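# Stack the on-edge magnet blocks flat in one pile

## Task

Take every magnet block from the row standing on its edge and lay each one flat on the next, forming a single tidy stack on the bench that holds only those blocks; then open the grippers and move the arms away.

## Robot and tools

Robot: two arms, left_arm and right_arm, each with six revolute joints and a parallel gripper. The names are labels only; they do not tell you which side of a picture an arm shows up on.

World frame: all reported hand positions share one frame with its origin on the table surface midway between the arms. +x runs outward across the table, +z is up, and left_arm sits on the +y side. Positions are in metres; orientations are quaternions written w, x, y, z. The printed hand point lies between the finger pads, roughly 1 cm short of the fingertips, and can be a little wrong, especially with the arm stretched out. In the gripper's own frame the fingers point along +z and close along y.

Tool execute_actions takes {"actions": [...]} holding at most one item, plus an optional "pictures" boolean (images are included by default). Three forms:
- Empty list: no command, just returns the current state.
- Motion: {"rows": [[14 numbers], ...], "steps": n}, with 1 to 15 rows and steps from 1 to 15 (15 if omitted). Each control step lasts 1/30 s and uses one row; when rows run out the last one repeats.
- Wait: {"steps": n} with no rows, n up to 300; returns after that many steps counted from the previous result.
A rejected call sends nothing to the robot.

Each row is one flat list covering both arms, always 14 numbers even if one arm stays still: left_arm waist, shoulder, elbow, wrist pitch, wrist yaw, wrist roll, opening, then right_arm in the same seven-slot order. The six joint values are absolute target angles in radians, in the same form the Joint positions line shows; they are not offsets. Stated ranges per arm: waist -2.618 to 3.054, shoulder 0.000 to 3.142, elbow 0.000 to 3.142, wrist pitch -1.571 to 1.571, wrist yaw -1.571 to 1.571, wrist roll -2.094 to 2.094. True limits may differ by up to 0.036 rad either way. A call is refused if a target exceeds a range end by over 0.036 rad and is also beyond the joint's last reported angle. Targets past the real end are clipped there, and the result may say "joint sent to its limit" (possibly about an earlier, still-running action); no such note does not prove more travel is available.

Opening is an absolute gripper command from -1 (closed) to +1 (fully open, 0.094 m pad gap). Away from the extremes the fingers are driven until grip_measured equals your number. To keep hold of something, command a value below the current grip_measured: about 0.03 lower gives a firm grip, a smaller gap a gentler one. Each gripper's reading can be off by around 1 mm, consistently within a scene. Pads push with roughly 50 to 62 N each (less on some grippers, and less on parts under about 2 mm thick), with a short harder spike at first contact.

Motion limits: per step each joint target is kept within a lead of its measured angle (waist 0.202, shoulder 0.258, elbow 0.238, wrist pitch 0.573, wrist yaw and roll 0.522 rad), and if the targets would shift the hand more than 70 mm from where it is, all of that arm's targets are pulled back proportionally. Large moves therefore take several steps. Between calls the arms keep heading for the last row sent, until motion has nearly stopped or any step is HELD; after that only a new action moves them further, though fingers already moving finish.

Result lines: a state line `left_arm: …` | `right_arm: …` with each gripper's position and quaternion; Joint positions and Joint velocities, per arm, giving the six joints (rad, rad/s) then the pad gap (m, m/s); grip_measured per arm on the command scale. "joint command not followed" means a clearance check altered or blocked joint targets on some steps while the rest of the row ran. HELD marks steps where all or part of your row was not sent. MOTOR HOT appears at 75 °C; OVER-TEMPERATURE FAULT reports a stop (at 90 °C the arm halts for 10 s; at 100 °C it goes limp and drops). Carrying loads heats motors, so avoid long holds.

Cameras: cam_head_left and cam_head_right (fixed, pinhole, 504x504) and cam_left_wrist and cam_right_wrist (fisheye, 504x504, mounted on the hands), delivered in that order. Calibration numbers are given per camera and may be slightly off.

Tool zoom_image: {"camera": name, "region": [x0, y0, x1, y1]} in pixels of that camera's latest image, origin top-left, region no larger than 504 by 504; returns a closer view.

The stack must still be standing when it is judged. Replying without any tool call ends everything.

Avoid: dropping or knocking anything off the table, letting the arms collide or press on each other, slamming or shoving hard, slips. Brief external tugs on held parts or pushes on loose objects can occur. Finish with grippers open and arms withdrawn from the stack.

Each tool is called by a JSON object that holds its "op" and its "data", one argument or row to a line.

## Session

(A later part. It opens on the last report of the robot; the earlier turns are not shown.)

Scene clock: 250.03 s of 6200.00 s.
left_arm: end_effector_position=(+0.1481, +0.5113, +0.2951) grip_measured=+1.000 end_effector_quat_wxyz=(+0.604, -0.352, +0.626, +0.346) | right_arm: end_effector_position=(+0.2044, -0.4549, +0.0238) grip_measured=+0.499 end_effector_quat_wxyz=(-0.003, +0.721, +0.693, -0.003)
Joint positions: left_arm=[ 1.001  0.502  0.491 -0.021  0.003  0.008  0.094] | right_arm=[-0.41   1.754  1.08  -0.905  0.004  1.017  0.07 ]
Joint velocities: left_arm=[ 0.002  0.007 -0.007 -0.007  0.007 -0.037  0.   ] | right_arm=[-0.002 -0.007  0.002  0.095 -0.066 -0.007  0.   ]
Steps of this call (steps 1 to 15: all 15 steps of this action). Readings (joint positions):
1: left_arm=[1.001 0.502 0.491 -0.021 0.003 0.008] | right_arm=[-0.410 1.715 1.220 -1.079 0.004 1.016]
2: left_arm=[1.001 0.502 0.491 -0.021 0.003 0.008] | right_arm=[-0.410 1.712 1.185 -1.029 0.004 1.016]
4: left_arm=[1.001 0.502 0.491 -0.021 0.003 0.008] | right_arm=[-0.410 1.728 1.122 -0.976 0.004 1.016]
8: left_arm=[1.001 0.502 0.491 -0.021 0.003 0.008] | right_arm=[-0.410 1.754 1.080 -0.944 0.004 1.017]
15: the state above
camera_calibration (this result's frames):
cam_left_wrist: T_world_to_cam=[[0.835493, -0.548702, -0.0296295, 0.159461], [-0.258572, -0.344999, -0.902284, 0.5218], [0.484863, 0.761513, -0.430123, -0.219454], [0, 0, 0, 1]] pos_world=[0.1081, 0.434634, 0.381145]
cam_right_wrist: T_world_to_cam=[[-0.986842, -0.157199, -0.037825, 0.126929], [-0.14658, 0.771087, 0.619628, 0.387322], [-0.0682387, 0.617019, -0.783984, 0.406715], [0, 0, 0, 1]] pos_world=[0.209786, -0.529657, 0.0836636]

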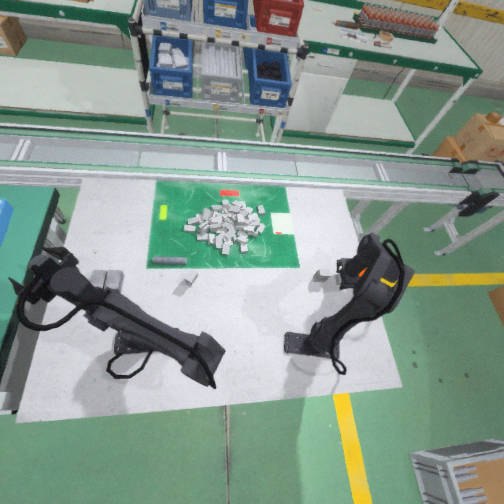

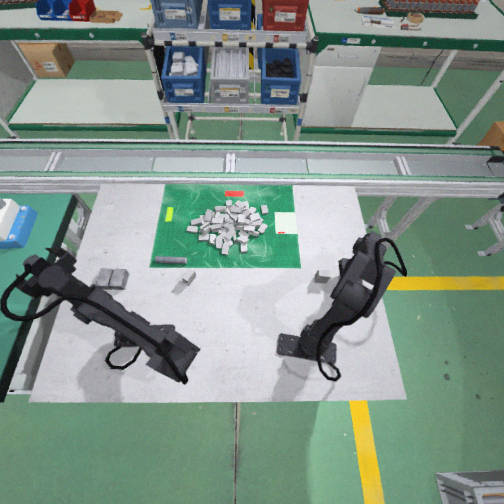

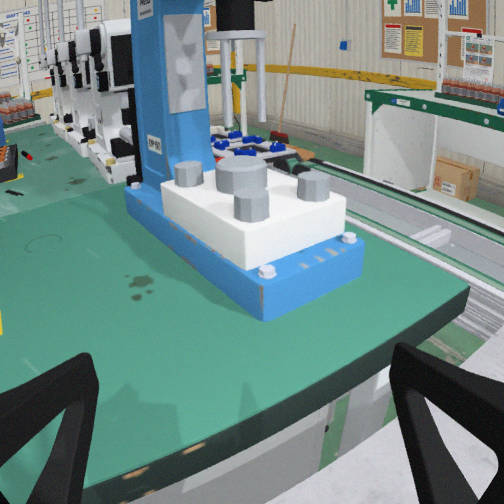

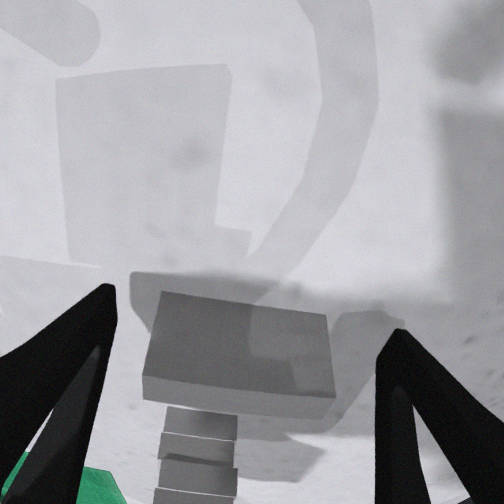

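{"op": "execute_actions", "data": {
  "actions": [
    {"rows":[[1.0,0.5,0.5,0,0,0,1,-0.375,1.75,1.08,-0.9,0,1.05,0.5]],"steps":12}
  ],
  "pictures": false
}}

{"op": "execute_actions", "data": {
  "actions": [
    {"rows":[[1.0,0.5,0.5,0,0,0,1,-0.375,1.75,1.08,-0.9,0,1.05,-0.5]],"steps":15}
  ],
  "pictures": false
}}

{"op": "execute_actions", "data": {
  "actions": [
    {"rows":[[1.0,0.5,0.5,0,0,0,1,-0.375,1.6,1.5,-1.25,0,1.05,-0.5]],"steps":15}
  ],
  "pictures": false
}}

{"op": "execute_actions", "data": {
  "actions": [
    {"rows":[[1.0,0.5,0.5,0,0,0,1,1.218,1.7,1.6,1.55,0,0,-0.5]],"steps":15}
  ],
  "pictures": false
}}

{"op": "execute_actions", "data": {
  "actions": [
    {"steps":60}
  ],
  "pictures": false
}}

{"op": "execute_actions", "data": {
  "actions": [
    {"rows":[[1.0,0.5,0.5,0,0,0,1,1.218,1.8,1.0,1.55,0,0,-0.5]],"steps":15}
  ],
  "pictures": false
}}

{"op": "execute_actions", "data": {
  "actions": [
    {"rows":[[1.0,0.5,0.5,0,0,0,1,1.218,2.08,0.7,1.55,0,0,-0.5]],"steps":15}
  ],
  "pictures": false
}}

{"op": "execute_actions", "data": {
  "actions": [
    {"steps":20}
  ],
  "pictures": false
}}

{"op": "execute_actions", "data": {
  "actions": [
    {"rows":[[1.0,0.5,0.5,0,0,0,1,1.218,2.18,0.69,1.55,0,0,-0.5]],"steps":15}
  ],
  "pictures": false
}}

{"op": "execute_actions", "data": {
  "actions": [
    {"rows":[[1.0,0.5,0.5,0,0,0,1,1.218,2.22,0.69,1.55,0,0,-0.5]],"steps":15}
  ]
}}

Scene clock: 258.83 s of 6200.00 s.
left_arm: end_effector_position=(+0.1481, +0.5113, +0.2951) grip_measured=+1.000 end_effector_quat_wxyz=(+0.604, -0.352, +0.626, +0.346) | right_arm: end_effector_position=(+0.2106, -0.4493, +0.0238) grip_measured=+0.499 end_effector_quat_wxyz=(+0.001, +0.720, +0.694, -0.002)
Joint positions: left_arm=[ 1.001  0.502  0.491 -0.021  0.003  0.008  0.094] | right_arm=[-0.383  1.754  1.08  -0.896  0.003  1.042  0.07 ]
Joint velocities: left_arm=[-0.022  0.012 -0.017  0.007 -0.051  0.022  0.   ] | right_arm=[ 0.002 -0.012  0.012  0.007  0.007 -0.007  0.001]
Steps of this call (steps 1 to 15: the robot went on to your last target; steps 16 to 90: nothing new was sent; then 5.40 s passed at rest; steps 91 to 102: all 12 steps of this action). Readings (joint positions):
91: left_arm=[1.001 0.502 0.491 -0.021 0.003 0.008] | right_arm=[-0.408 1.754 1.080 -0.896 0.004 1.020]
92: left_arm=[1.001 0.502 0.491 -0.021 0.003 0.008] | right_arm=[-0.403 1.754 1.080 -0.896 0.004 1.025]
94: left_arm=[1.001 0.502 0.491 -0.021 0.003 0.008] | right_arm=[-0.391 1.754 1.080 -0.896 0.004 1.032]
98: left_arm=[1.001 0.502 0.491 -0.021 0.003 0.008] | right_arm=[-0.383 1.754 1.080 -0.896 0.003 1.039]
102: the state above

Scene clock: 259.33 s of 6200.00 s.
left_arm: end_effector_position=(+0.1481, +0.5113, +0.2951) grip_measured=+1.000 end_effector_quat_wxyz=(+0.604, -0.352, +0.626, +0.346) | right_arm: end_effector_position=(+0.2104, -0.4490, +0.0238) grip_measured=-0.077 end_effector_quat_wxyz=(+0.000, +0.721, +0.693, -0.001)
Joint positions: left_arm=[ 1.001  0.502  0.491 -0.021  0.003  0.008  0.094] | right_arm=[-0.383  1.754  1.08  -0.898  0.003  1.044  0.043]
Joint velocities: left_arm=[-0.002 -0.002  0.007 -0.007  0.022 -0.037  0.   ] | right_arm=[ 0.002 -0.007  0.022 -0.022 -0.037  0.022  0.   ]
Steps of this call (steps 1 to 15: all 15 steps of this action). Readings (joint positions):
1: left_arm=[1.001 0.502 0.491 -0.021 0.003 0.008] | right_arm=[-0.383 1.754 1.080 -0.896 0.003 1.042]
2: left_arm=[1.001 0.502 0.491 -0.021 0.003 0.008] | right_arm=[-0.383 1.754 1.080 -0.896 0.003 1.043]
4: left_arm=[1.001 0.502 0.491 -0.021 0.003 0.008] | right_arm=[-0.383 1.754 1.080 -0.898 0.003 1.044]
8: left_arm=[1.001 0.502 0.491 -0.021 0.003 0.008] | right_arm=[-0.383 1.754 1.080 -0.898 0.003 1.044]
15: the state above

Scene clock: 259.83 s of 6200.00 s.
left_arm: end_effector_position=(+0.1481, +0.5113, +0.2951) grip_measured=+1.000 end_effector_quat_wxyz=(+0.604, -0.352, +0.626, +0.346) | right_arm: end_effector_position=(+0.2496, -0.4738, +0.1831) grip_measured=-0.077 end_effector_quat_wxyz=(+0.137, +0.714, +0.686, +0.032)
Joint positions: left_arm=[ 1.001  0.502  0.491 -0.021  0.003  0.008  0.094] | right_arm=[-0.383  1.59   1.506 -1.205  0.002  1.046  0.043]
Joint velocities: left_arm=[ 0.012  0.002 -0.002  0.022 -0.022 -0.007  0.   ] | right_arm=[ 0.002  0.1    0.002 -0.374  0.007 -0.022 -0.   ]
Steps of this call (steps 1 to 15: all 15 steps of this action). Readings (joint positions):
1: left_arm=[1.001 0.502 0.491 -0.021 0.003 0.008] | right_arm=[-0.383 1.750 1.098 -0.927 0.002 1.044]
2: left_arm=[1.001 0.502 0.491 -0.021 0.003 0.008] | right_arm=[-0.383 1.744 1.133 -0.986 0.002 1.044]
4: left_arm=[1.001 0.502 0.491 -0.021 0.003 0.008] | right_arm=[-0.383 1.706 1.222 -1.068 0.002 1.044]
8: left_arm=[1.001 0.502 0.491 -0.021 0.003 0.008] | right_arm=[-0.383 1.636 1.441 -1.147 0.002 1.044]
15: the state above

Scene clock: 260.33 s of 6200.00 s.
left_arm: end_effector_position=(+0.1481, +0.5113, +0.2951) grip_measured=+1.000 end_effector_quat_wxyz=(+0.604, -0.352, +0.626, +0.346) | right_arm: end_effector_position=(+0.4579, -0.3564, +0.2504) grip_measured=-0.077 end_effector_quat_wxyz=(+0.442, +0.222, +0.868, +0.048)
Joint positions: left_arm=[ 1.001  0.502  0.491 -0.021  0.003  0.008  0.094] | right_arm=[ 0.052  1.696  1.535 -0.487  0.008  0.365  0.043]
Joint velocities: left_arm=[-0.012 -0.012 -0.017  0.007 -0.051  0.022  0.   ] | right_arm=[ 0.842  0.012  0.007  1.37   0.037 -0.945 -0.   ]
Steps of this call (steps 1 to 15: all 15 steps of this action). Readings (joint positions):
1: left_arm=[1.001 0.502 0.491 -0.021 0.003 0.008] | right_arm=[-0.374 1.596 1.506 -1.196 0.006 1.012]
2: left_arm=[1.001 0.502 0.491 -0.021 0.003 0.008] | right_arm=[-0.356 1.605 1.509 -1.159 0.010 0.964]
4: left_arm=[1.001 0.502 0.491 -0.021 0.003 0.008] | right_arm=[-0.298 1.633 1.523 -1.054 0.011 0.866]
8: left_arm=[1.001 0.502 0.491 -0.021 0.003 0.008] | right_arm=[-0.169 1.676 1.535 -0.835 0.010 0.671]
15: the state above

Scene clock: 262.33 s of 6200.00 s.
left_arm: end_effector_position=(+0.1481, +0.5113, +0.2951) grip_measured=+1.000 end_effector_quat_wxyz=(+0.604, -0.352, +0.626, +0.346) | right_arm: end_effector_position=(+0.1317, +0.0045, +0.6577) grip_measured=-0.077 end_effector_quat_wxyz=(+0.865, -0.038, +0.064, +0.497)
Joint positions: left_arm=[ 1.001  0.502  0.491 -0.021  0.003  0.008  0.094] | right_arm=[ 1.221  1.699  1.583  1.537 -0.003  0.005  0.043]
Joint velocities: left_arm=[ 0.007  0.002 -0.012 -0.022 -0.051  0.037  0.   ] | right_arm=[ 0.017  0.002 -0.007 -0.037 -0.022  0.051 -0.001]
Steps of this call (steps 1 to 60: the robot went on to your last target). Readings (joint positions):
1: left_arm=[1.001 0.502 0.491 -0.021 0.003 0.008] | right_arm=[0.083 1.697 1.535 -0.440 0.008 0.333]
2: left_arm=[1.001 0.502 0.491 -0.021 0.003 0.008] | right_arm=[0.114 1.697 1.535 -0.393 0.008 0.305]
4: left_arm=[1.001 0.502 0.491 -0.021 0.003 0.008] | right_arm=[0.175 1.697 1.535 -0.300 0.008 0.255]
8: left_arm=[1.001 0.502 0.491 -0.021 0.003 0.008] | right_arm=[0.295 1.697 1.535 -0.118 0.007 0.180]
60: the state above

Scene clock: 262.83 s of 6200.00 s.
left_arm: end_effector_position=(+0.1481, +0.5113, +0.2951) grip_measured=+1.000 end_effector_quat_wxyz=(+0.604, -0.352, +0.626, +0.346) | right_arm: end_effector_position=(+0.2074, +0.1328, +0.3873) grip_measured=-0.077 end_effector_quat_wxyz=(+0.780, -0.216, +0.377, +0.449)
Joint positions: left_arm=[ 1.001  0.502  0.491 -0.021  0.003  0.008  0.094] | right_arm=[ 1.221  1.826  0.991  1.507 -0.003  0.005  0.043]
Joint velocities: left_arm=[ 0.002 -0.022 -0.017 -0.037  0.037 -0.037  0.   ] | right_arm=[-0.012  0.237 -0.261 -0.418 -0.037 -0.051 -0.   ]
Steps of this call (steps 1 to 15: all 15 steps of this action). Readings (joint positions):
1: left_arm=[1.001 0.502 0.491 -0.021 0.003 0.008] | right_arm=[1.221 1.701 1.569 1.539 -0.003 0.005]
2: left_arm=[1.001 0.502 0.491 -0.021 0.003 0.008] | right_arm=[1.221 1.699 1.541 1.555 -0.003 0.005]
4: left_arm=[1.001 0.502 0.491 -0.021 0.003 0.008] | right_arm=[1.221 1.707 1.469 1.557 -0.003 0.005]
8: left_arm=[1.001 0.502 0.491 -0.021 0.003 0.008] | right_arm=[1.221 1.750 1.292 1.555 -0.003 0.005]
15: the state above

Scene clock: 263.33 s of 6200.00 s.
left_arm: end_effector_position=(+0.1481, +0.5113, +0.2951) grip_measured=+1.000 end_effector_quat_wxyz=(+0.604, -0.352, +0.626, +0.346) | right_arm: end_effector_position=(+0.2120, +0.1406, +0.1307) grip_measured=-0.077 end_effector_quat_wxyz=(+0.634, -0.338, +0.592, +0.365)
Joint positions: left_arm=[ 1.001  0.502  0.491 -0.021  0.003  0.008  0.094] | right_arm=[ 1.221  2.105  0.688  1.488 -0.003  0.004  0.043]
Joint velocities: left_arm=[ 0.002  0.002 -0.002 -0.022 -0.037 -0.051  0.   ] | right_arm=[ 0.007 -0.061  0.007  0.286 -0.066  0.051  0.   ]
Steps of this call (steps 1 to 15: all 15 steps of this action). Readings (joint positions):
1: left_arm=[1.001 0.502 0.491 -0.021 0.003 0.008] | right_arm=[1.221 1.842 0.977 1.505 -0.003 0.005]
2: left_arm=[1.001 0.502 0.491 -0.021 0.003 0.008] | right_arm=[1.221 1.857 0.958 1.523 -0.003 0.005]
4: left_arm=[1.001 0.502 0.491 -0.021 0.003 0.008] | right_arm=[1.221 1.902 0.905 1.537 -0.003 0.005]
8: left_arm=[1.001 0.502 0.491 -0.021 0.003 0.008] | right_arm=[1.221 2.021 0.775 1.536 -0.003 0.005]
15: the state above

Scene clock: 264.00 s of 6200.00 s.
left_arm: end_effector_position=(+0.1481, +0.5113, +0.2951) grip_measured=+1.000 end_effector_quat_wxyz=(+0.604, -0.352, +0.626, +0.346) | right_arm: end_effector_position=(+0.2115, +0.1398, +0.1422) grip_measured=-0.077 end_effector_quat_wxyz=(+0.646, -0.330, +0.578, +0.372)
Joint positions: left_arm=[ 1.001  0.502  0.491 -0.021  0.003  0.008  0.094] | right_arm=[ 1.221  2.1    0.688  1.525 -0.003  0.004  0.043]
Joint velocities: left_arm=[-0.007 -0.012 -0.002 -0.007 -0.022 -0.022  0.   ] | right_arm=[-0.002 -0.012 -0.022  0.051 -0.007 -0.051 -0.001]
Steps of this call (steps 1 to 20: the robot went on to your last target). Readings (joint positions):
1: left_arm=[1.001 0.502 0.491 -0.021 0.003 0.008] | right_arm=[1.221 2.103 0.688 1.497 -0.003 0.004]
2: left_arm=[1.001 0.502 0.491 -0.021 0.003 0.008] | right_arm=[1.221 2.102 0.688 1.504 -0.003 0.004]
4: left_arm=[1.001 0.502 0.491 -0.021 0.003 0.008] | right_arm=[1.221 2.100 0.688 1.515 -0.003 0.004]
8: left_arm=[1.001 0.502 0.491 -0.021 0.003 0.008] | right_arm=[1.221 2.100 0.688 1.523 -0.003 0.004]
20: the state above

Scene clock: 264.50 s of 6200.00 s.
left_arm: end_effector_position=(+0.1481, +0.5113, +0.2951) grip_measured=+1.000 end_effector_quat_wxyz=(+0.604, -0.352, +0.626, +0.346) | right_arm: end_effector_position=(+0.2117, +0.1401, +0.1044) grip_measured=-0.077 end_effector_quat_wxyz=(+0.623, -0.344, +0.603, +0.359)
Joint positions: left_arm=[ 1.001  0.502  0.491 -0.021  0.003  0.008  0.094] | right_arm=[ 1.221  2.18   0.688  1.528 -0.003  0.004  0.043]
Joint velocities: left_arm=[ 0.002  0.037 -0.012 -0.066  0.007  0.022  0.   ] | right_arm=[-0.012  0.002  0.007 -0.022  0.007 -0.037  0.   ]
Steps of this call (steps 1 to 15: all 15 steps of this action). Readings (joint positions):
1: left_arm=[1.001 0.502 0.491 -0.021 0.003 0.008] | right_arm=[1.221 2.108 0.688 1.531 -0.003 0.004]
2: left_arm=[1.001 0.502 0.491 -0.021 0.003 0.008] | right_arm=[1.221 2.121 0.688 1.546 -0.003 0.004]
4: left_arm=[1.001 0.502 0.491 -0.021 0.003 0.008] | right_arm=[1.221 2.152 0.688 1.547 -0.003 0.004]
8: left_arm=[1.001 0.502 0.491 -0.021 0.003 0.008] | right_arm=[1.221 2.180 0.688 1.525 -0.003 0.004]
15: the state above

Scene clock: 265.00 s of 6200.00 s.
left_arm: end_effector_position=(+0.1481, +0.5113, +0.2951) grip_measured=+1.000 end_effector_quat_wxyz=(+0.604, -0.352, +0.626, +0.346) | right_arm: end_effector_position=(+0.2113, +0.1394, +0.0899) grip_measured=-0.077 end_effector_quat_wxyz=(+0.615, -0.349, +0.612, +0.354)
Joint positions: left_arm=[ 1.001  0.502  0.491 -0.021  0.003  0.008  0.094] | right_arm=[ 1.221  2.213  0.688  1.532 -0.003  0.004  0.043]
Joint velocities: left_arm=[-0.007 -0.042 -0.007  0.037  0.037  0.11   0.   ] | right_arm=[-0.022  0.007  0.012  0.022  0.022 -0.051 -0.   ]
Steps of this call (steps 1 to 15: all 15 steps of this action). Readings (joint positions):
1: left_arm=[1.001 0.502 0.491 -0.021 0.003 0.008] | right_arm=[1.221 2.183 0.688 1.529 -0.003 0.004]
2: left_arm=[1.001 0.502 0.491 -0.021 0.003 0.008] | right_arm=[1.221 2.189 0.688 1.535 -0.003 0.004]
4: left_arm=[1.001 0.502 0.491 -0.021 0.003 0.008] | right_arm=[1.221 2.202 0.688 1.536 -0.003 0.004]
8: left_arm=[1.001 0.502 0.491 -0.021 0.003 0.008] | right_arm=[1.221 2.213 0.688 1.532 -0.003 0.004]
15: the state above
camera_calibration (this result's frames):
cam_left_wrist: T_world_to_cam=[[0.835493, -0.548702, -0.0296295, 0.159461], [-0.258572, -0.344999, -0.902284, 0.5218], [0.484863, 0.761513, -0.430123, -0.219454], [0, 0, 0, 1]] pos_world=[0.1081, 0.434634, 0.381145]
cam_right_wrist: T_world_to_cam=[[0.868641, -0.456955, 0.191454, -0.141269], [-0.155067, -0.617769, -0.770918, 0.209551], [0.470549, 0.639963, -0.607479, -0.0406345], [0, 0, 0, 1]] pos_world=[0.174327, 0.0909052, 0.163909]

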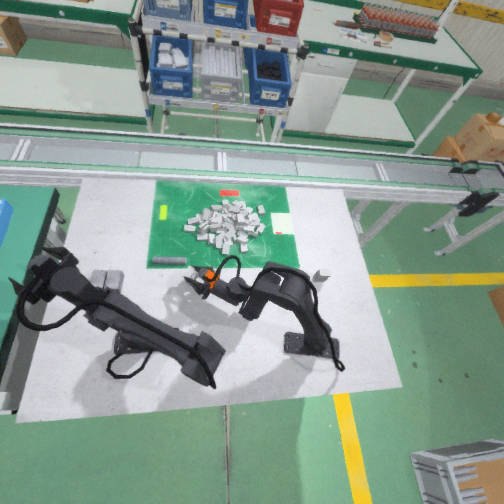

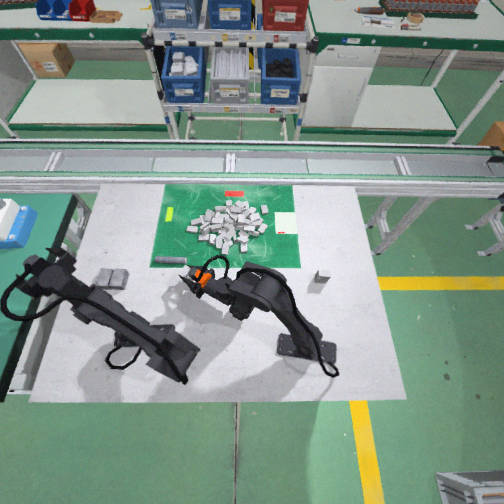

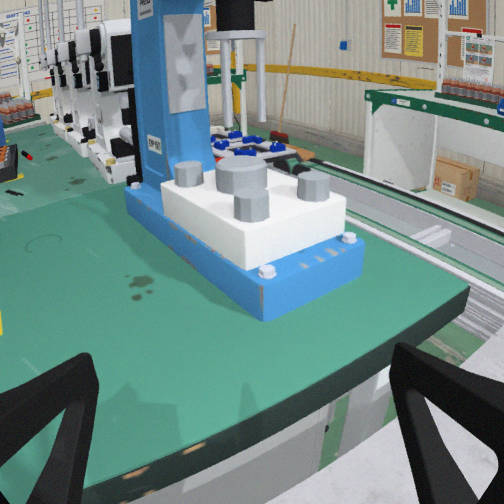

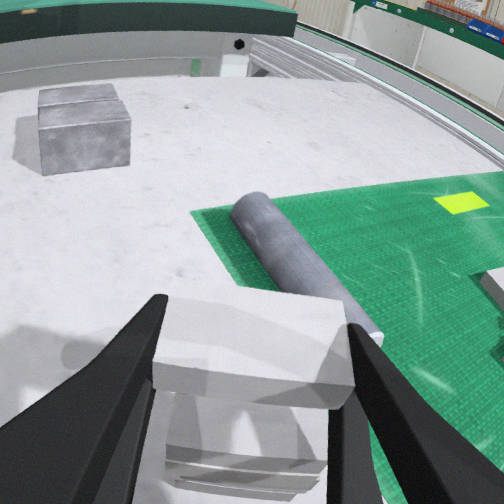

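{"op": "execute_actions", "data": {
  "actions": [
    {"rows":[[1.0,0.5,0.5,0,0,0,1,1.2,2.235,0.66,1.57,0,0,-0.5]],"steps":15}
  ]
}}

Scene clock: 267.17 s of 6200.00 s.
left_arm: end_effector_position=(+0.1481, +0.5113, +0.2951) grip_measured=+1.000 end_effector_quat_wxyz=(+0.604, -0.352, +0.626, +0.346) | right_arm: end_effector_position=(+0.2138, +0.1328, +0.0798) grip_measured=-0.077 end_effector_quat_wxyz=(+0.609, -0.350, +0.621, +0.347)
Joint positions: left_arm=[ 1.001  0.502  0.491 -0.021  0.003  0.008  0.094] | right_arm=[ 1.21   2.226  0.672  1.537 -0.003  0.004  0.043]
Joint velocities: left_arm=[ 0.002  0.022 -0.007  0.037 -0.081  0.051  0.   ] | right_arm=[-0.012  0.007  0.002 -0.125  0.037 -0.007 -0.001]
joint sent to its limit (right arm) — the command would take joint 4 (wrist pitch) past its upper limit, so that joint was sent only as far as its limit.
Steps of this call (steps 1 to 15: the robot went on to your last target; steps 16 to 50: nothing new was sent; steps 51 to 65: all 15 steps of this action). Readings (joint positions):
51: left_arm=[1.001 0.502 0.491 -0.021 0.003 0.008] | right_arm=[1.221 2.214 0.687 1.533 -0.003 0.004]
52: left_arm=[1.001 0.502 0.491 -0.021 0.003 0.008] | right_arm=[1.219 2.215 0.684 1.536 -0.003 0.004]
54: left_arm=[1.001 0.502 0.491 -0.021 0.003 0.008] | right_arm=[1.215 2.219 0.677 1.537 -0.003 0.004]
58: left_arm=[1.001 0.502 0.491 -0.021 0.003 0.008] | right_arm=[1.210 2.226 0.672 1.537 -0.003 0.004]
65: the state above
camera_calibration (this result's frames):
cam_left_wrist: T_world_to_cam=[[0.835493, -0.548702, -0.0296295, 0.159461], [-0.258572, -0.344999, -0.902284, 0.5218], [0.484863, 0.761513, -0.430123, -0.219454], [0, 0, 0, 1]] pos_world=[0.1081, 0.434634, 0.381145]
cam_right_wrist: T_world_to_cam=[[0.865944, -0.462549, 0.190235, -0.143055], [-0.171535, -0.631965, -0.755775, 0.202237], [0.469805, 0.621827, -0.62659, -0.0396118], [0, 0, 0, 1]] pos_world=[0.177178, 0.0862684, 0.155239]

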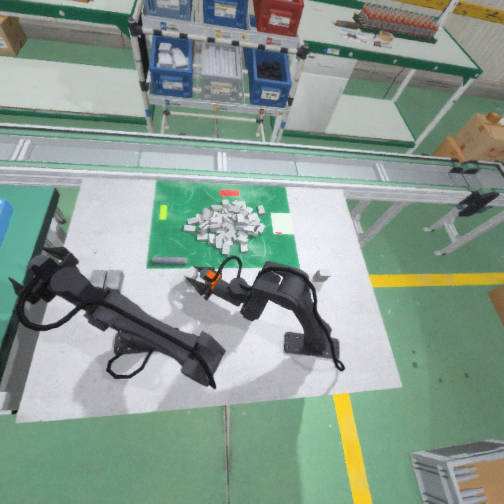

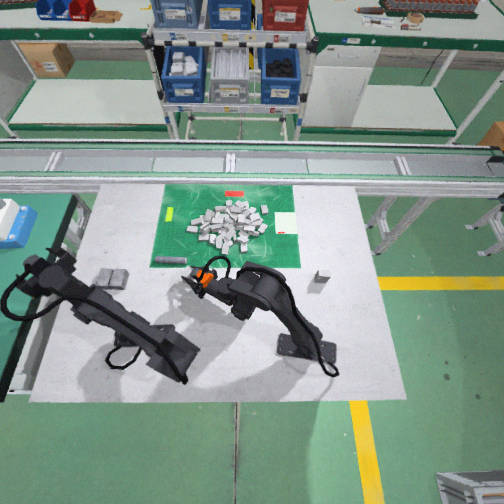

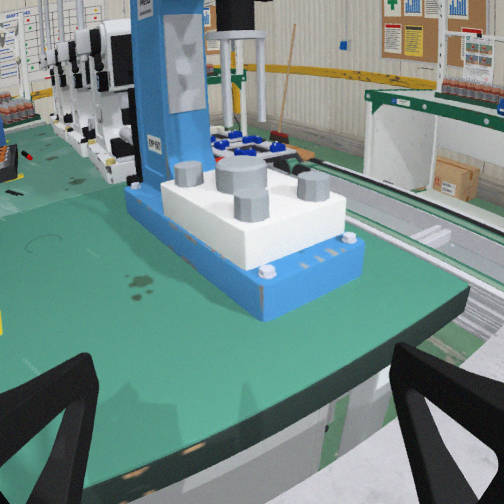

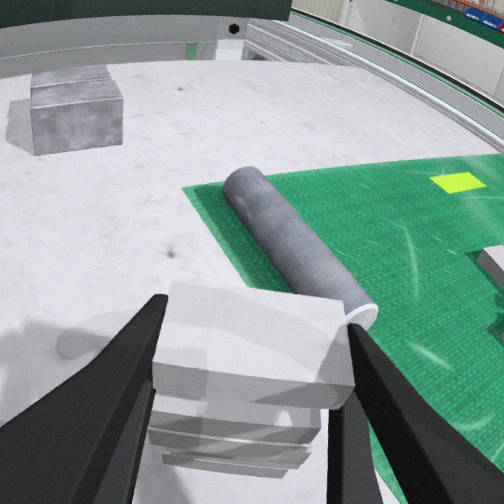

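Release, squeeze, then top-down squaring.

{"op": "execute_actions", "data": {
  "actions": [
    {"rows":[[1.0,0.5,0.5,0,0,0,1,1.215,2.245,0.66,1.57,0,0,-0.5]],"steps":10}
  ],
  "pictures": false
}}

{"op": "execute_actions", "data": {
  "actions": [
    {"rows":[[1.0,0.5,0.5,0,0,0,1,1.215,2.245,0.66,1.57,0,0,0.4]],"steps":15}
  ],
  "pictures": false
}}

{"op": "execute_actions", "data": {
  "actions": [
    {"rows":[[1.0,0.5,0.5,0,0,0,1,1.225,2.275,0.67,1.55,0,0,0.4]],"steps":12}
  ],
  "pictures": false
}}

{"op": "execute_actions", "data": {
  "actions": [
    {"rows":[[1.0,0.5,0.5,0,0,0,1,1.225,2.275,0.67,1.55,0,0,-0.13]],"steps":15}
  ],
  "pictures": false
}}

{"op": "execute_actions", "data": {
  "actions": [
    {"rows":[[1.0,0.5,0.5,0,0,0,1,1.225,2.275,0.67,1.55,0,0,0.5]],"steps":12}
  ]
}}

{"op": "execute_actions", "data": {
  "actions": [
    {"rows":[[1.0,0.5,0.5,0,0,0,1,1.218,1.8,0.69,1.4,0,0,0.5]],"steps":15}
  ],
  "pictures": false
}}

{"op": "execute_actions", "data": {
  "actions": [
    {"rows":[[1.0,0.5,0.5,0,0,0,1,1.218,1.9,2.0,0,0,1.57,0.4]],"steps":15}
  ],
  "pictures": false
}}

{"op": "execute_actions", "data": {
  "actions": [
    {"steps":40}
  ],
  "pictures": false
}}

{"op": "execute_actions", "data": {
  "actions": [
    {"rows":[[1.0,0.5,0.5,0,0,0,1,1.218,2.3,2.5,-1.5,0,1.57,0.4]],"steps":15}
  ],
  "pictures": false
}}

{"op": "execute_actions", "data": {
  "actions": [
    {"steps":40}
  ],
  "pictures": false
}}

{"op": "execute_actions", "data": {
  "actions": [
    {"rows":[[1.0,0.5,0.5,0,0,0,1,1.218,2.46,2.5,-1.53,0,1.57,0.4]],"steps":15}
  ]
}}

Scene clock: 275.23 s of 6200.00 s.
left_arm: end_effector_position=(+0.1481, +0.5113, +0.2951) grip_measured=+1.000 end_effector_quat_wxyz=(+0.604, -0.352, +0.626, +0.346) | right_arm: end_effector_position=(+0.2138, +0.1328, +0.0798) grip_measured=-0.077 end_effector_quat_wxyz=(+0.609, -0.350, +0.621, +0.347)
Joint positions: left_arm=[ 1.001  0.502  0.491 -0.021  0.003  0.008  0.094] | right_arm=[ 1.21   2.226  0.672  1.537 -0.003  0.004  0.043]
Joint velocities: left_arm=[-0.012  0.002 -0.002 -0.037  0.037  0.037  0.   ] | right_arm=[-0.007 -0.017 -0.007 -0.007 -0.007 -0.007 -0.001]
joint sent to its limit (right arm) — the command would take joint 4 (wrist pitch) past its upper limit, so that joint was sent only as far as its limit.
Steps of this call (steps 1 to 15: the robot went on to your last target; steps 16 to 90: nothing new was sent; then 4.73 s passed at rest; steps 91 to 100: all 10 steps of this action). Readings (joint positions):
91: left_arm=[1.001 0.502 0.491 -0.021 0.003 0.008] | right_arm=[1.210 2.226 0.672 1.537 -0.003 0.004]
92: left_arm=[1.001 0.502 0.491 -0.021 0.003 0.008] | right_arm=[1.210 2.226 0.672 1.537 -0.003 0.004]
94: left_arm=[1.001 0.502 0.491 -0.021 0.003 0.008] | right_arm=[1.210 2.226 0.672 1.537 -0.003 0.004]
98: left_arm=[1.001 0.502 0.491 -0.021 0.003 0.008] | right_arm=[1.210 2.226 0.672 1.537 -0.003 0.004]
100: the state above

Scene clock: 275.73 s of 6200.00 s.
left_arm: end_effector_position=(+0.1481, +0.5113, +0.2951) grip_measured=+1.000 end_effector_quat_wxyz=(+0.604, -0.352, +0.626, +0.346) | right_arm: end_effector_position=(+0.2138, +0.1328, +0.0845) grip_measured=+0.398 end_effector_quat_wxyz=(+0.615, -0.347, +0.615, +0.350)
Joint positions: left_arm=[ 1.001  0.502  0.491 -0.021  0.003  0.008  0.094] | right_arm=[ 1.21   2.226  0.672  1.557 -0.003  0.004  0.066]
Joint velocities: left_arm=[-0.012  0.012  0.007  0.081 -0.022  0.037  0.   ] | right_arm=[-0.027 -0.022 -0.007  0.037  0.007 -0.066 -0.   ]
joint sent to its limit (right arm) — the command would take joint 4 (wrist pitch) past its upper limit, so that joint was sent only as far as its limit.
Steps of this call (steps 1 to 15: all 15 steps of this action). Readings (joint positions):
1: left_arm=[1.001 0.502 0.491 -0.021 0.003 0.008] | right_arm=[1.210 2.226 0.672 1.538 -0.003 0.004]
2: left_arm=[1.001 0.502 0.491 -0.021 0.003 0.008] | right_arm=[1.210 2.226 0.672 1.541 -0.003 0.004]
4: left_arm=[1.001 0.502 0.491 -0.021 0.003 0.008] | right_arm=[1.210 2.226 0.672 1.548 -0.003 0.004]
8: left_arm=[1.001 0.502 0.491 -0.021 0.003 0.008] | right_arm=[1.210 2.226 0.672 1.554 -0.003 0.004]
15: the state above

Scene clock: 276.13 s of 6200.00 s.
left_arm: end_effector_position=(+0.1481, +0.5113, +0.2951) grip_measured=+1.000 end_effector_quat_wxyz=(+0.604, -0.352, +0.626, +0.346) | right_arm: end_effector_position=(+0.2130, +0.1315, +0.0672) grip_measured=+0.398 end_effector_quat_wxyz=(+0.604, -0.353, +0.626, +0.344)
Joint positions: left_arm=[ 1.001  0.502  0.491 -0.021  0.003  0.008  0.094] | right_arm=[ 1.21   2.263  0.672  1.557 -0.003  0.004  0.066]
Joint velocities: left_arm=[-0.002 -0.012  0.012 -0.022 -0.007 -0.037  0.   ] | right_arm=[ 0.017  0.007 -0.002 -0.022 -0.007 -0.066 -0.001]
Steps of this call (steps 1 to 12: all 12 steps of this action). Readings (joint positions):
1: left_arm=[1.001 0.502 0.491 -0.021 0.003 0.008] | right_arm=[1.210 2.229 0.672 1.559 -0.003 0.004]
2: left_arm=[1.001 0.502 0.491 -0.021 0.003 0.008] | right_arm=[1.210 2.235 0.672 1.561 -0.003 0.004]
4: left_arm=[1.001 0.502 0.491 -0.021 0.003 0.008] | right_arm=[1.210 2.251 0.672 1.561 -0.003 0.004]
8: left_arm=[1.001 0.502 0.491 -0.021 0.003 0.008] | right_arm=[1.210 2.263 0.672 1.557 -0.003 0.004]
12: the state above

Scene clock: 276.63 s of 6200.00 s.
left_arm: end_effector_position=(+0.1481, +0.5113, +0.2951) grip_measured=+1.000 end_effector_quat_wxyz=(+0.604, -0.352, +0.626, +0.346) | right_arm: end_effector_position=(+0.2126, +0.1317, +0.0672) grip_measured=-0.077 end_effector_quat_wxyz=(+0.604, -0.354, +0.626, +0.344)
Joint positions: left_arm=[ 1.001  0.502  0.491 -0.021  0.003  0.008  0.094] | right_arm=[ 1.211  2.263  0.672  1.557 -0.004  0.003  0.043]
Joint velocities: left_arm=[ 0.007 -0.002 -0.017 -0.037  0.051  0.007  0.   ] | right_arm=[-0.002  0.002  0.012  0.022  0.007  0.022 -0.   ]
Steps of this call (steps 1 to 15: all 15 steps of this action). Readings (joint positions):
1: left_arm=[1.001 0.502 0.491 -0.021 0.003 0.008] | right_arm=[1.210 2.263 0.672 1.557 -0.003 0.004]
2: left_arm=[1.001 0.502 0.491 -0.021 0.003 0.008] | right_arm=[1.210 2.263 0.672 1.557 -0.004 0.004]
4: left_arm=[1.001 0.502 0.491 -0.021 0.003 0.008] | right_arm=[1.211 2.263 0.672 1.557 -0.004 0.003]
8: left_arm=[1.001 0.502 0.491 -0.021 0.003 0.008] | right_arm=[1.211 2.263 0.672 1.557 -0.004 0.003]
15: the state above

Scene clock: 277.03 s of 6200.00 s.
left_arm: end_effector_position=(+0.1481, +0.5113, +0.2951) grip_measured=+1.000 end_effector_quat_wxyz=(+0.604, -0.352, +0.626, +0.346) | right_arm: end_effector_position=(+0.2113, +0.1325, +0.0672) grip_measured=+0.498 end_effector_quat_wxyz=(+0.604, -0.355, +0.625, +0.344)
Joint positions: left_arm=[ 1.001  0.502  0.491 -0.021  0.003  0.008  0.094] | right_arm=[ 1.214  2.263  0.672  1.557 -0.004  0.003  0.07 ]
Joint velocities: left_arm=[ 0.002  0.002 -0.012  0.037 -0.022  0.022  0.   ] | right_arm=[-0.022 -0.002 -0.002 -0.007 -0.007 -0.081  0.   ]
Steps of this call (steps 1 to 12: all 12 steps of this action). Readings (joint positions):
1: left_arm=[1.001 0.502 0.491 -0.021 0.003 0.008] | right_arm=[1.211 2.263 0.672 1.557 -0.004 0.003]
2: left_arm=[1.001 0.502 0.491 -0.021 0.003 0.008] | right_arm=[1.211 2.263 0.672 1.557 -0.004 0.003]
4: left_arm=[1.001 0.502 0.491 -0.021 0.003 0.008] | right_arm=[1.212 2.263 0.672 1.557 -0.004 0.003]
8: left_arm=[1.001 0.502 0.491 -0.021 0.003 0.008] | right_arm=[1.214 2.263 0.672 1.557 -0.004 0.003]
12: the state above
camera_calibration (this result's frames):
cam_left_wrist: T_world_to_cam=[[0.835493, -0.548702, -0.0296295, 0.159461], [-0.258572, -0.344999, -0.902284, 0.5218], [0.484863, 0.761513, -0.430123, -0.219454], [0, 0, 0, 1]] pos_world=[0.1081, 0.434634, 0.381145]
cam_right_wrist: T_world_to_cam=[[0.869271, -0.455876, 0.191167, -0.140326], [-0.174246, -0.644461, -0.744518, 0.193581], [0.462608, 0.613878, -0.639646, -0.0426703], [0, 0, 0, 1]] pos_world=[0.175452, 0.0869788, 0.143657]

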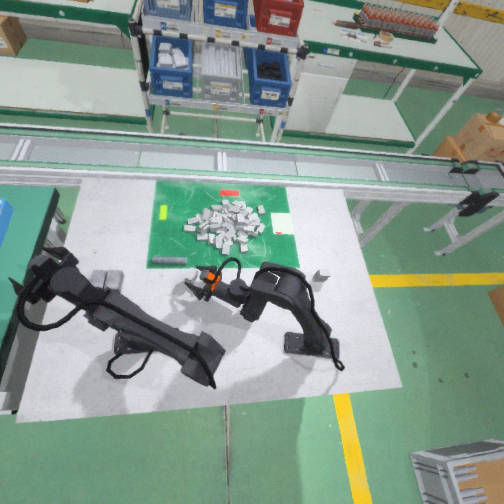

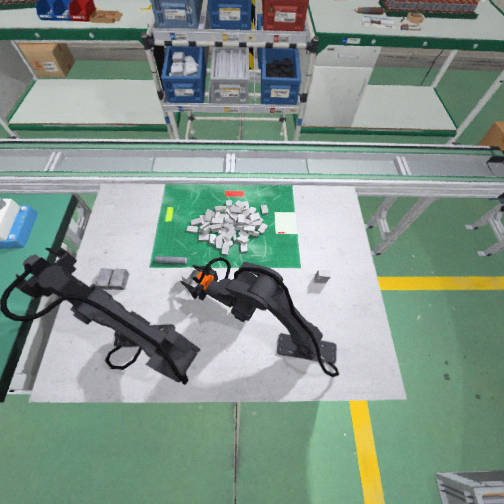

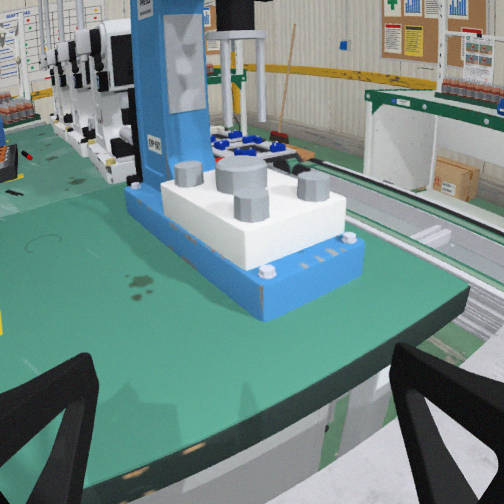

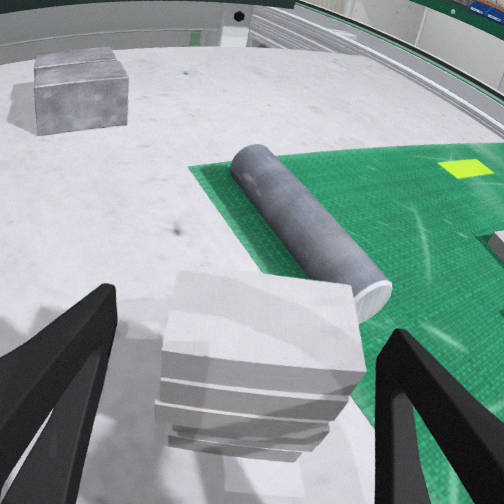

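Scene clock: 277.53 s of 6200.00 s.
left_arm: end_effector_position=(+0.1481, +0.5113, +0.2951) grip_measured=+1.000 end_effector_quat_wxyz=(+0.604, -0.352, +0.626, +0.346) | right_arm: end_effector_position=(+0.2029, +0.1185, +0.2713) grip_measured=+0.498 end_effector_quat_wxyz=(+0.712, -0.283, +0.499, +0.406)
Joint positions: left_arm=[ 1.001  0.502  0.491 -0.021  0.003  0.008  0.094] | right_arm=[ 1.214  1.786  0.692  1.443 -0.004  0.003  0.07 ]
Joint velocities: left_arm=[ 0.002 -0.022 -0.002 -0.037 -0.007  0.007  0.   ] | right_arm=[-0.002  0.017 -0.012 -0.271  0.007  0.022 -0.   ]
Steps of this call (steps 1 to 15: all 15 steps of this action). Readings (joint positions):
1: left_arm=[1.001 0.502 0.491 -0.021 0.003 0.008] | right_arm=[1.214 2.240 0.672 1.529 -0.004 0.003]
2: left_arm=[1.001 0.502 0.491 -0.021 0.003 0.008] | right_arm=[1.214 2.193 0.667 1.470 -0.004 0.003]
4: left_arm=[1.001 0.502 0.491 -0.021 0.003 0.008] | right_arm=[1.214 2.080 0.667 1.434 -0.004 0.003]
8: left_arm=[1.001 0.502 0.491 -0.021 0.003 0.008] | right_arm=[1.214 1.854 0.672 1.431 -0.004 0.003]
15: the state above

Scene clock: 278.03 s of 6200.00 s.
left_arm: end_effector_position=(+0.1481, +0.5113, +0.2951) grip_measured=+1.000 end_effector_quat_wxyz=(+0.604, -0.352, +0.626, +0.346) | right_arm: end_effector_position=(+0.2718, +0.2334, +0.3763) grip_measured=+0.402 end_effector_quat_wxyz=(+0.262, +0.107, +0.711, +0.643)
Joint positions: left_arm=[ 1.001  0.502  0.491 -0.021  0.003  0.008  0.094] | right_arm=[ 1.214  1.917  1.748  0.134 -0.004  1.333  0.066]
Joint velocities: left_arm=[ 0.012 -0.007  0.002 -0.037  0.037  0.007  0.   ] | right_arm=[ 0.002 -0.007  2.01  -0.667  0.022  1.37  -0.001]
Steps of this call (steps 1 to 15: all 15 steps of this action). Readings (joint positions):
1: left_arm=[1.001 0.502 0.491 -0.021 0.003 0.008] | right_arm=[1.214 1.793 0.712 1.403 -0.004 0.058]
2: left_arm=[1.001 0.502 0.491 -0.021 0.003 0.008] | right_arm=[1.214 1.814 0.770 1.320 -0.004 0.140]
4: left_arm=[1.001 0.502 0.491 -0.021 0.003 0.008] | right_arm=[1.214 1.867 0.922 1.113 -0.004 0.331]
8: left_arm=[1.001 0.502 0.491 -0.021 0.003 0.008] | right_arm=[1.214 1.916 1.227 0.652 -0.004 0.725]
15: the state above

Scene clock: 279.37 s of 6200.00 s.
left_arm: end_effector_position=(+0.1481, +0.5113, +0.2951) grip_measured=+1.000 end_effector_quat_wxyz=(+0.604, -0.352, +0.626, +0.346) | right_arm: end_effector_position=(+0.2605, +0.2146, +0.4866) grip_measured=+0.402 end_effector_quat_wxyz=(+0.199, +0.175, +0.637, +0.723)
Joint positions: left_arm=[ 1.001  0.502  0.491 -0.021  0.003  0.008  0.094] | right_arm=[ 1.214  1.895  2.006  0.016 -0.004  1.572  0.066]
Joint velocities: left_arm=[-0.017  0.002 -0.002 -0.022 -0.066  0.051  0.   ] | right_arm=[-0.017 -0.002 -0.017  0.051 -0.051 -0.066 -0.   ]
Steps of this call (steps 1 to 40: the robot went on to your last target). Readings (joint positions):
1: left_arm=[1.001 0.502 0.491 -0.021 0.003 0.008] | right_arm=[1.214 1.917 1.815 0.118 -0.004 1.372]
2: left_arm=[1.001 0.502 0.491 -0.021 0.003 0.008] | right_arm=[1.214 1.917 1.880 0.103 -0.004 1.409]
4: left_arm=[1.001 0.502 0.491 -0.021 0.003 0.008] | right_arm=[1.214 1.907 1.966 0.094 -0.004 1.467]
8: left_arm=[1.001 0.502 0.491 -0.021 0.003 0.008] | right_arm=[1.214 1.871 2.005 0.092 -0.004 1.528]
40: the state above

Scene clock: 279.87 s of 6200.00 s.
left_arm: end_effector_position=(+0.1481, +0.5113, +0.2951) grip_measured=+1.000 end_effector_quat_wxyz=(+0.604, -0.352, +0.626, +0.346) | right_arm: end_effector_position=(+0.2771, +0.2423, +0.2595) grip_measured=+0.402 end_effector_quat_wxyz=(+0.113, +0.240, +0.869, +0.417)
Joint positions: left_arm=[ 1.001  0.502  0.491 -0.021  0.003  0.008  0.094] | right_arm=[ 1.214  2.291  2.452 -0.838 -0.004  1.572  0.066]
Joint velocities: left_arm=[-0.012  0.007 -0.012 -0.007 -0.007 -0.007  0.   ] | right_arm=[-0.002  0.271  0.1   -2.542 -0.037 -0.007 -0.001]
Steps of this call (steps 1 to 15: all 15 steps of this action). Readings (joint positions):
1: left_arm=[1.001 0.502 0.491 -0.021 0.003 0.008] | right_arm=[1.214 1.908 2.027 -0.017 -0.004 1.572]
2: left_arm=[1.001 0.502 0.491 -0.021 0.003 0.008] | right_arm=[1.214 1.933 2.074 -0.060 -0.004 1.572]
4: left_arm=[1.001 0.502 0.491 -0.021 0.003 0.008] | right_arm=[1.214 1.993 2.159 -0.141 -0.004 1.572]
8: left_arm=[1.001 0.502 0.491 -0.021 0.003 0.008] | right_arm=[1.214 2.137 2.323 -0.331 -0.004 1.572]
15: the state above

Scene clock: 281.20 s of 6200.00 s.
left_arm: end_effector_position=(+0.1481, +0.5113, +0.2951) grip_measured=+1.000 end_effector_quat_wxyz=(+0.604, -0.352, +0.626, +0.346) | right_arm: end_effector_position=(+0.2113, +0.1326, +0.1741) grip_measured=+0.402 end_effector_quat_wxyz=(+0.032, +0.265, +0.956, +0.124)
Joint positions: left_arm=[ 1.001  0.502  0.491 -0.021  0.003  0.008  0.094] | right_arm=[ 1.214  2.308  2.477 -1.482 -0.004  1.572  0.066]
Joint velocities: left_arm=[-0.012 -0.012 -0.017 -0.007  0.007  0.007  0.   ] | right_arm=[-0.002  0.002 -0.017 -0.037 -0.007 -0.081 -0.001]
Steps of this call (steps 1 to 40: the robot went on to your last target). Readings (joint positions):
1: left_arm=[1.001 0.502 0.491 -0.021 0.003 0.008] | right_arm=[1.214 2.299 2.454 -0.923 -0.004 1.572]
2: left_arm=[1.001 0.502 0.491 -0.021 0.003 0.008] | right_arm=[1.214 2.304 2.455 -1.010 -0.004 1.572]
4: left_arm=[1.001 0.502 0.491 -0.021 0.003 0.008] | right_arm=[1.214 2.308 2.459 -1.178 -0.004 1.572]
8: left_arm=[1.001 0.502 0.491 -0.021 0.003 0.008] | right_arm=[1.214 2.308 2.470 -1.377 -0.004 1.572]
40: the state above

Scene clock: 281.70 s of 6200.00 s.
left_arm: end_effector_position=(+0.1481, +0.5113, +0.2951) grip_measured=+1.000 end_effector_quat_wxyz=(+0.604, -0.352, +0.626, +0.346) | right_arm: end_effector_position=(+0.2106, +0.1314, +0.0994) grip_measured=+0.402 end_effector_quat_wxyz=(+0.009, +0.267, +0.963, +0.039)
Joint positions: left_arm=[ 1.001  0.502  0.491 -0.021  0.003  0.008  0.094] | right_arm=[ 1.214  2.475  2.496 -1.512 -0.004  1.572  0.066]
Joint velocities: left_arm=[ 0.002 -0.007  0.002 -0.022 -0.007 -0.051  0.   ] | right_arm=[-0.012 -0.051 -0.012  0.007  0.11   0.037  0.   ]
Steps of this call (steps 1 to 15: all 15 steps of this action). Readings (joint positions):
1: left_arm=[1.001 0.502 0.491 -0.021 0.003 0.008] | right_arm=[1.214 2.321 2.484 -1.488 -0.004 1.572]
2: left_arm=[1.001 0.502 0.491 -0.021 0.003 0.008] | right_arm=[1.214 2.339 2.499 -1.493 -0.004 1.572]
4: left_arm=[1.001 0.502 0.491 -0.021 0.003 0.008] | right_arm=[1.214 2.386 2.504 -1.495 -0.004 1.572]
8: left_arm=[1.001 0.502 0.491 -0.021 0.003 0.008] | right_arm=[1.214 2.473 2.501 -1.503 -0.004 1.572]
15: the state above
camera_calibration (this result's frames):
cam_left_wrist: T_world_to_cam=[[0.835493, -0.548702, -0.0296295, 0.159461], [-0.258572, -0.344999, -0.902284, 0.5218], [0.484863, 0.761513, -0.430123, -0.219454], [0, 0, 0, 1]] pos_world=[0.1081, 0.434634, 0.381145]
cam_right_wrist: T_world_to_cam=[[-0.334102, -0.93428, -0.124488, 0.201288], [-0.772683, 0.195859, 0.603821, 0.0983177], [-0.539756, 0.297928, -0.787339, 0.246229], [0, 0, 0, 1]] pos_world=[0.276123, 0.095445, 0.159557]

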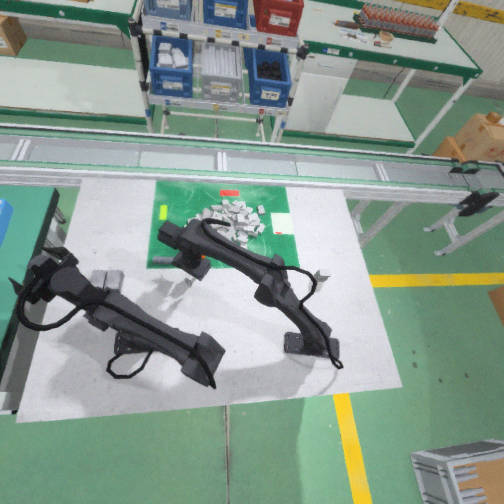

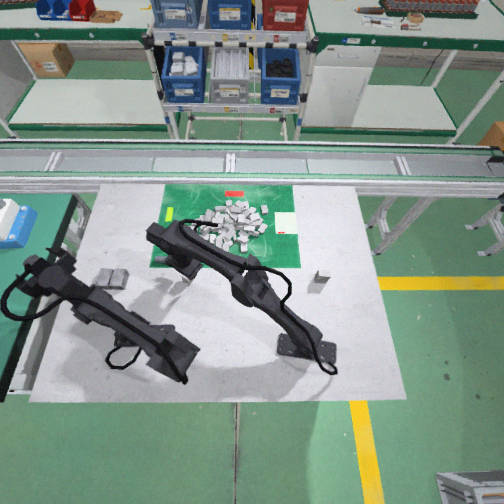

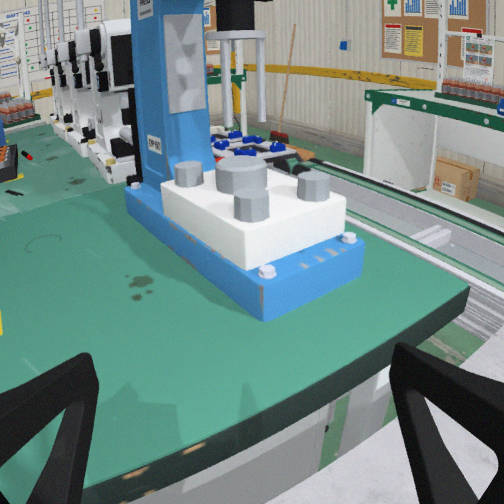

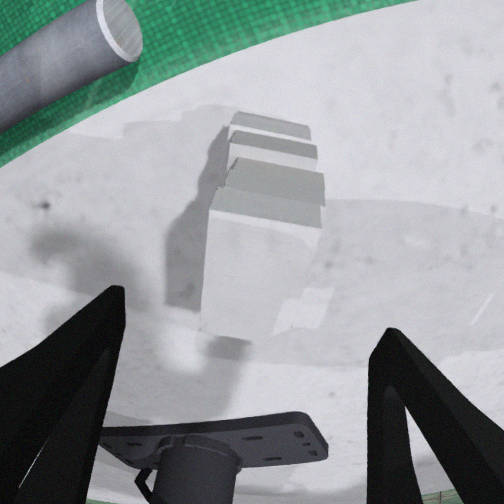

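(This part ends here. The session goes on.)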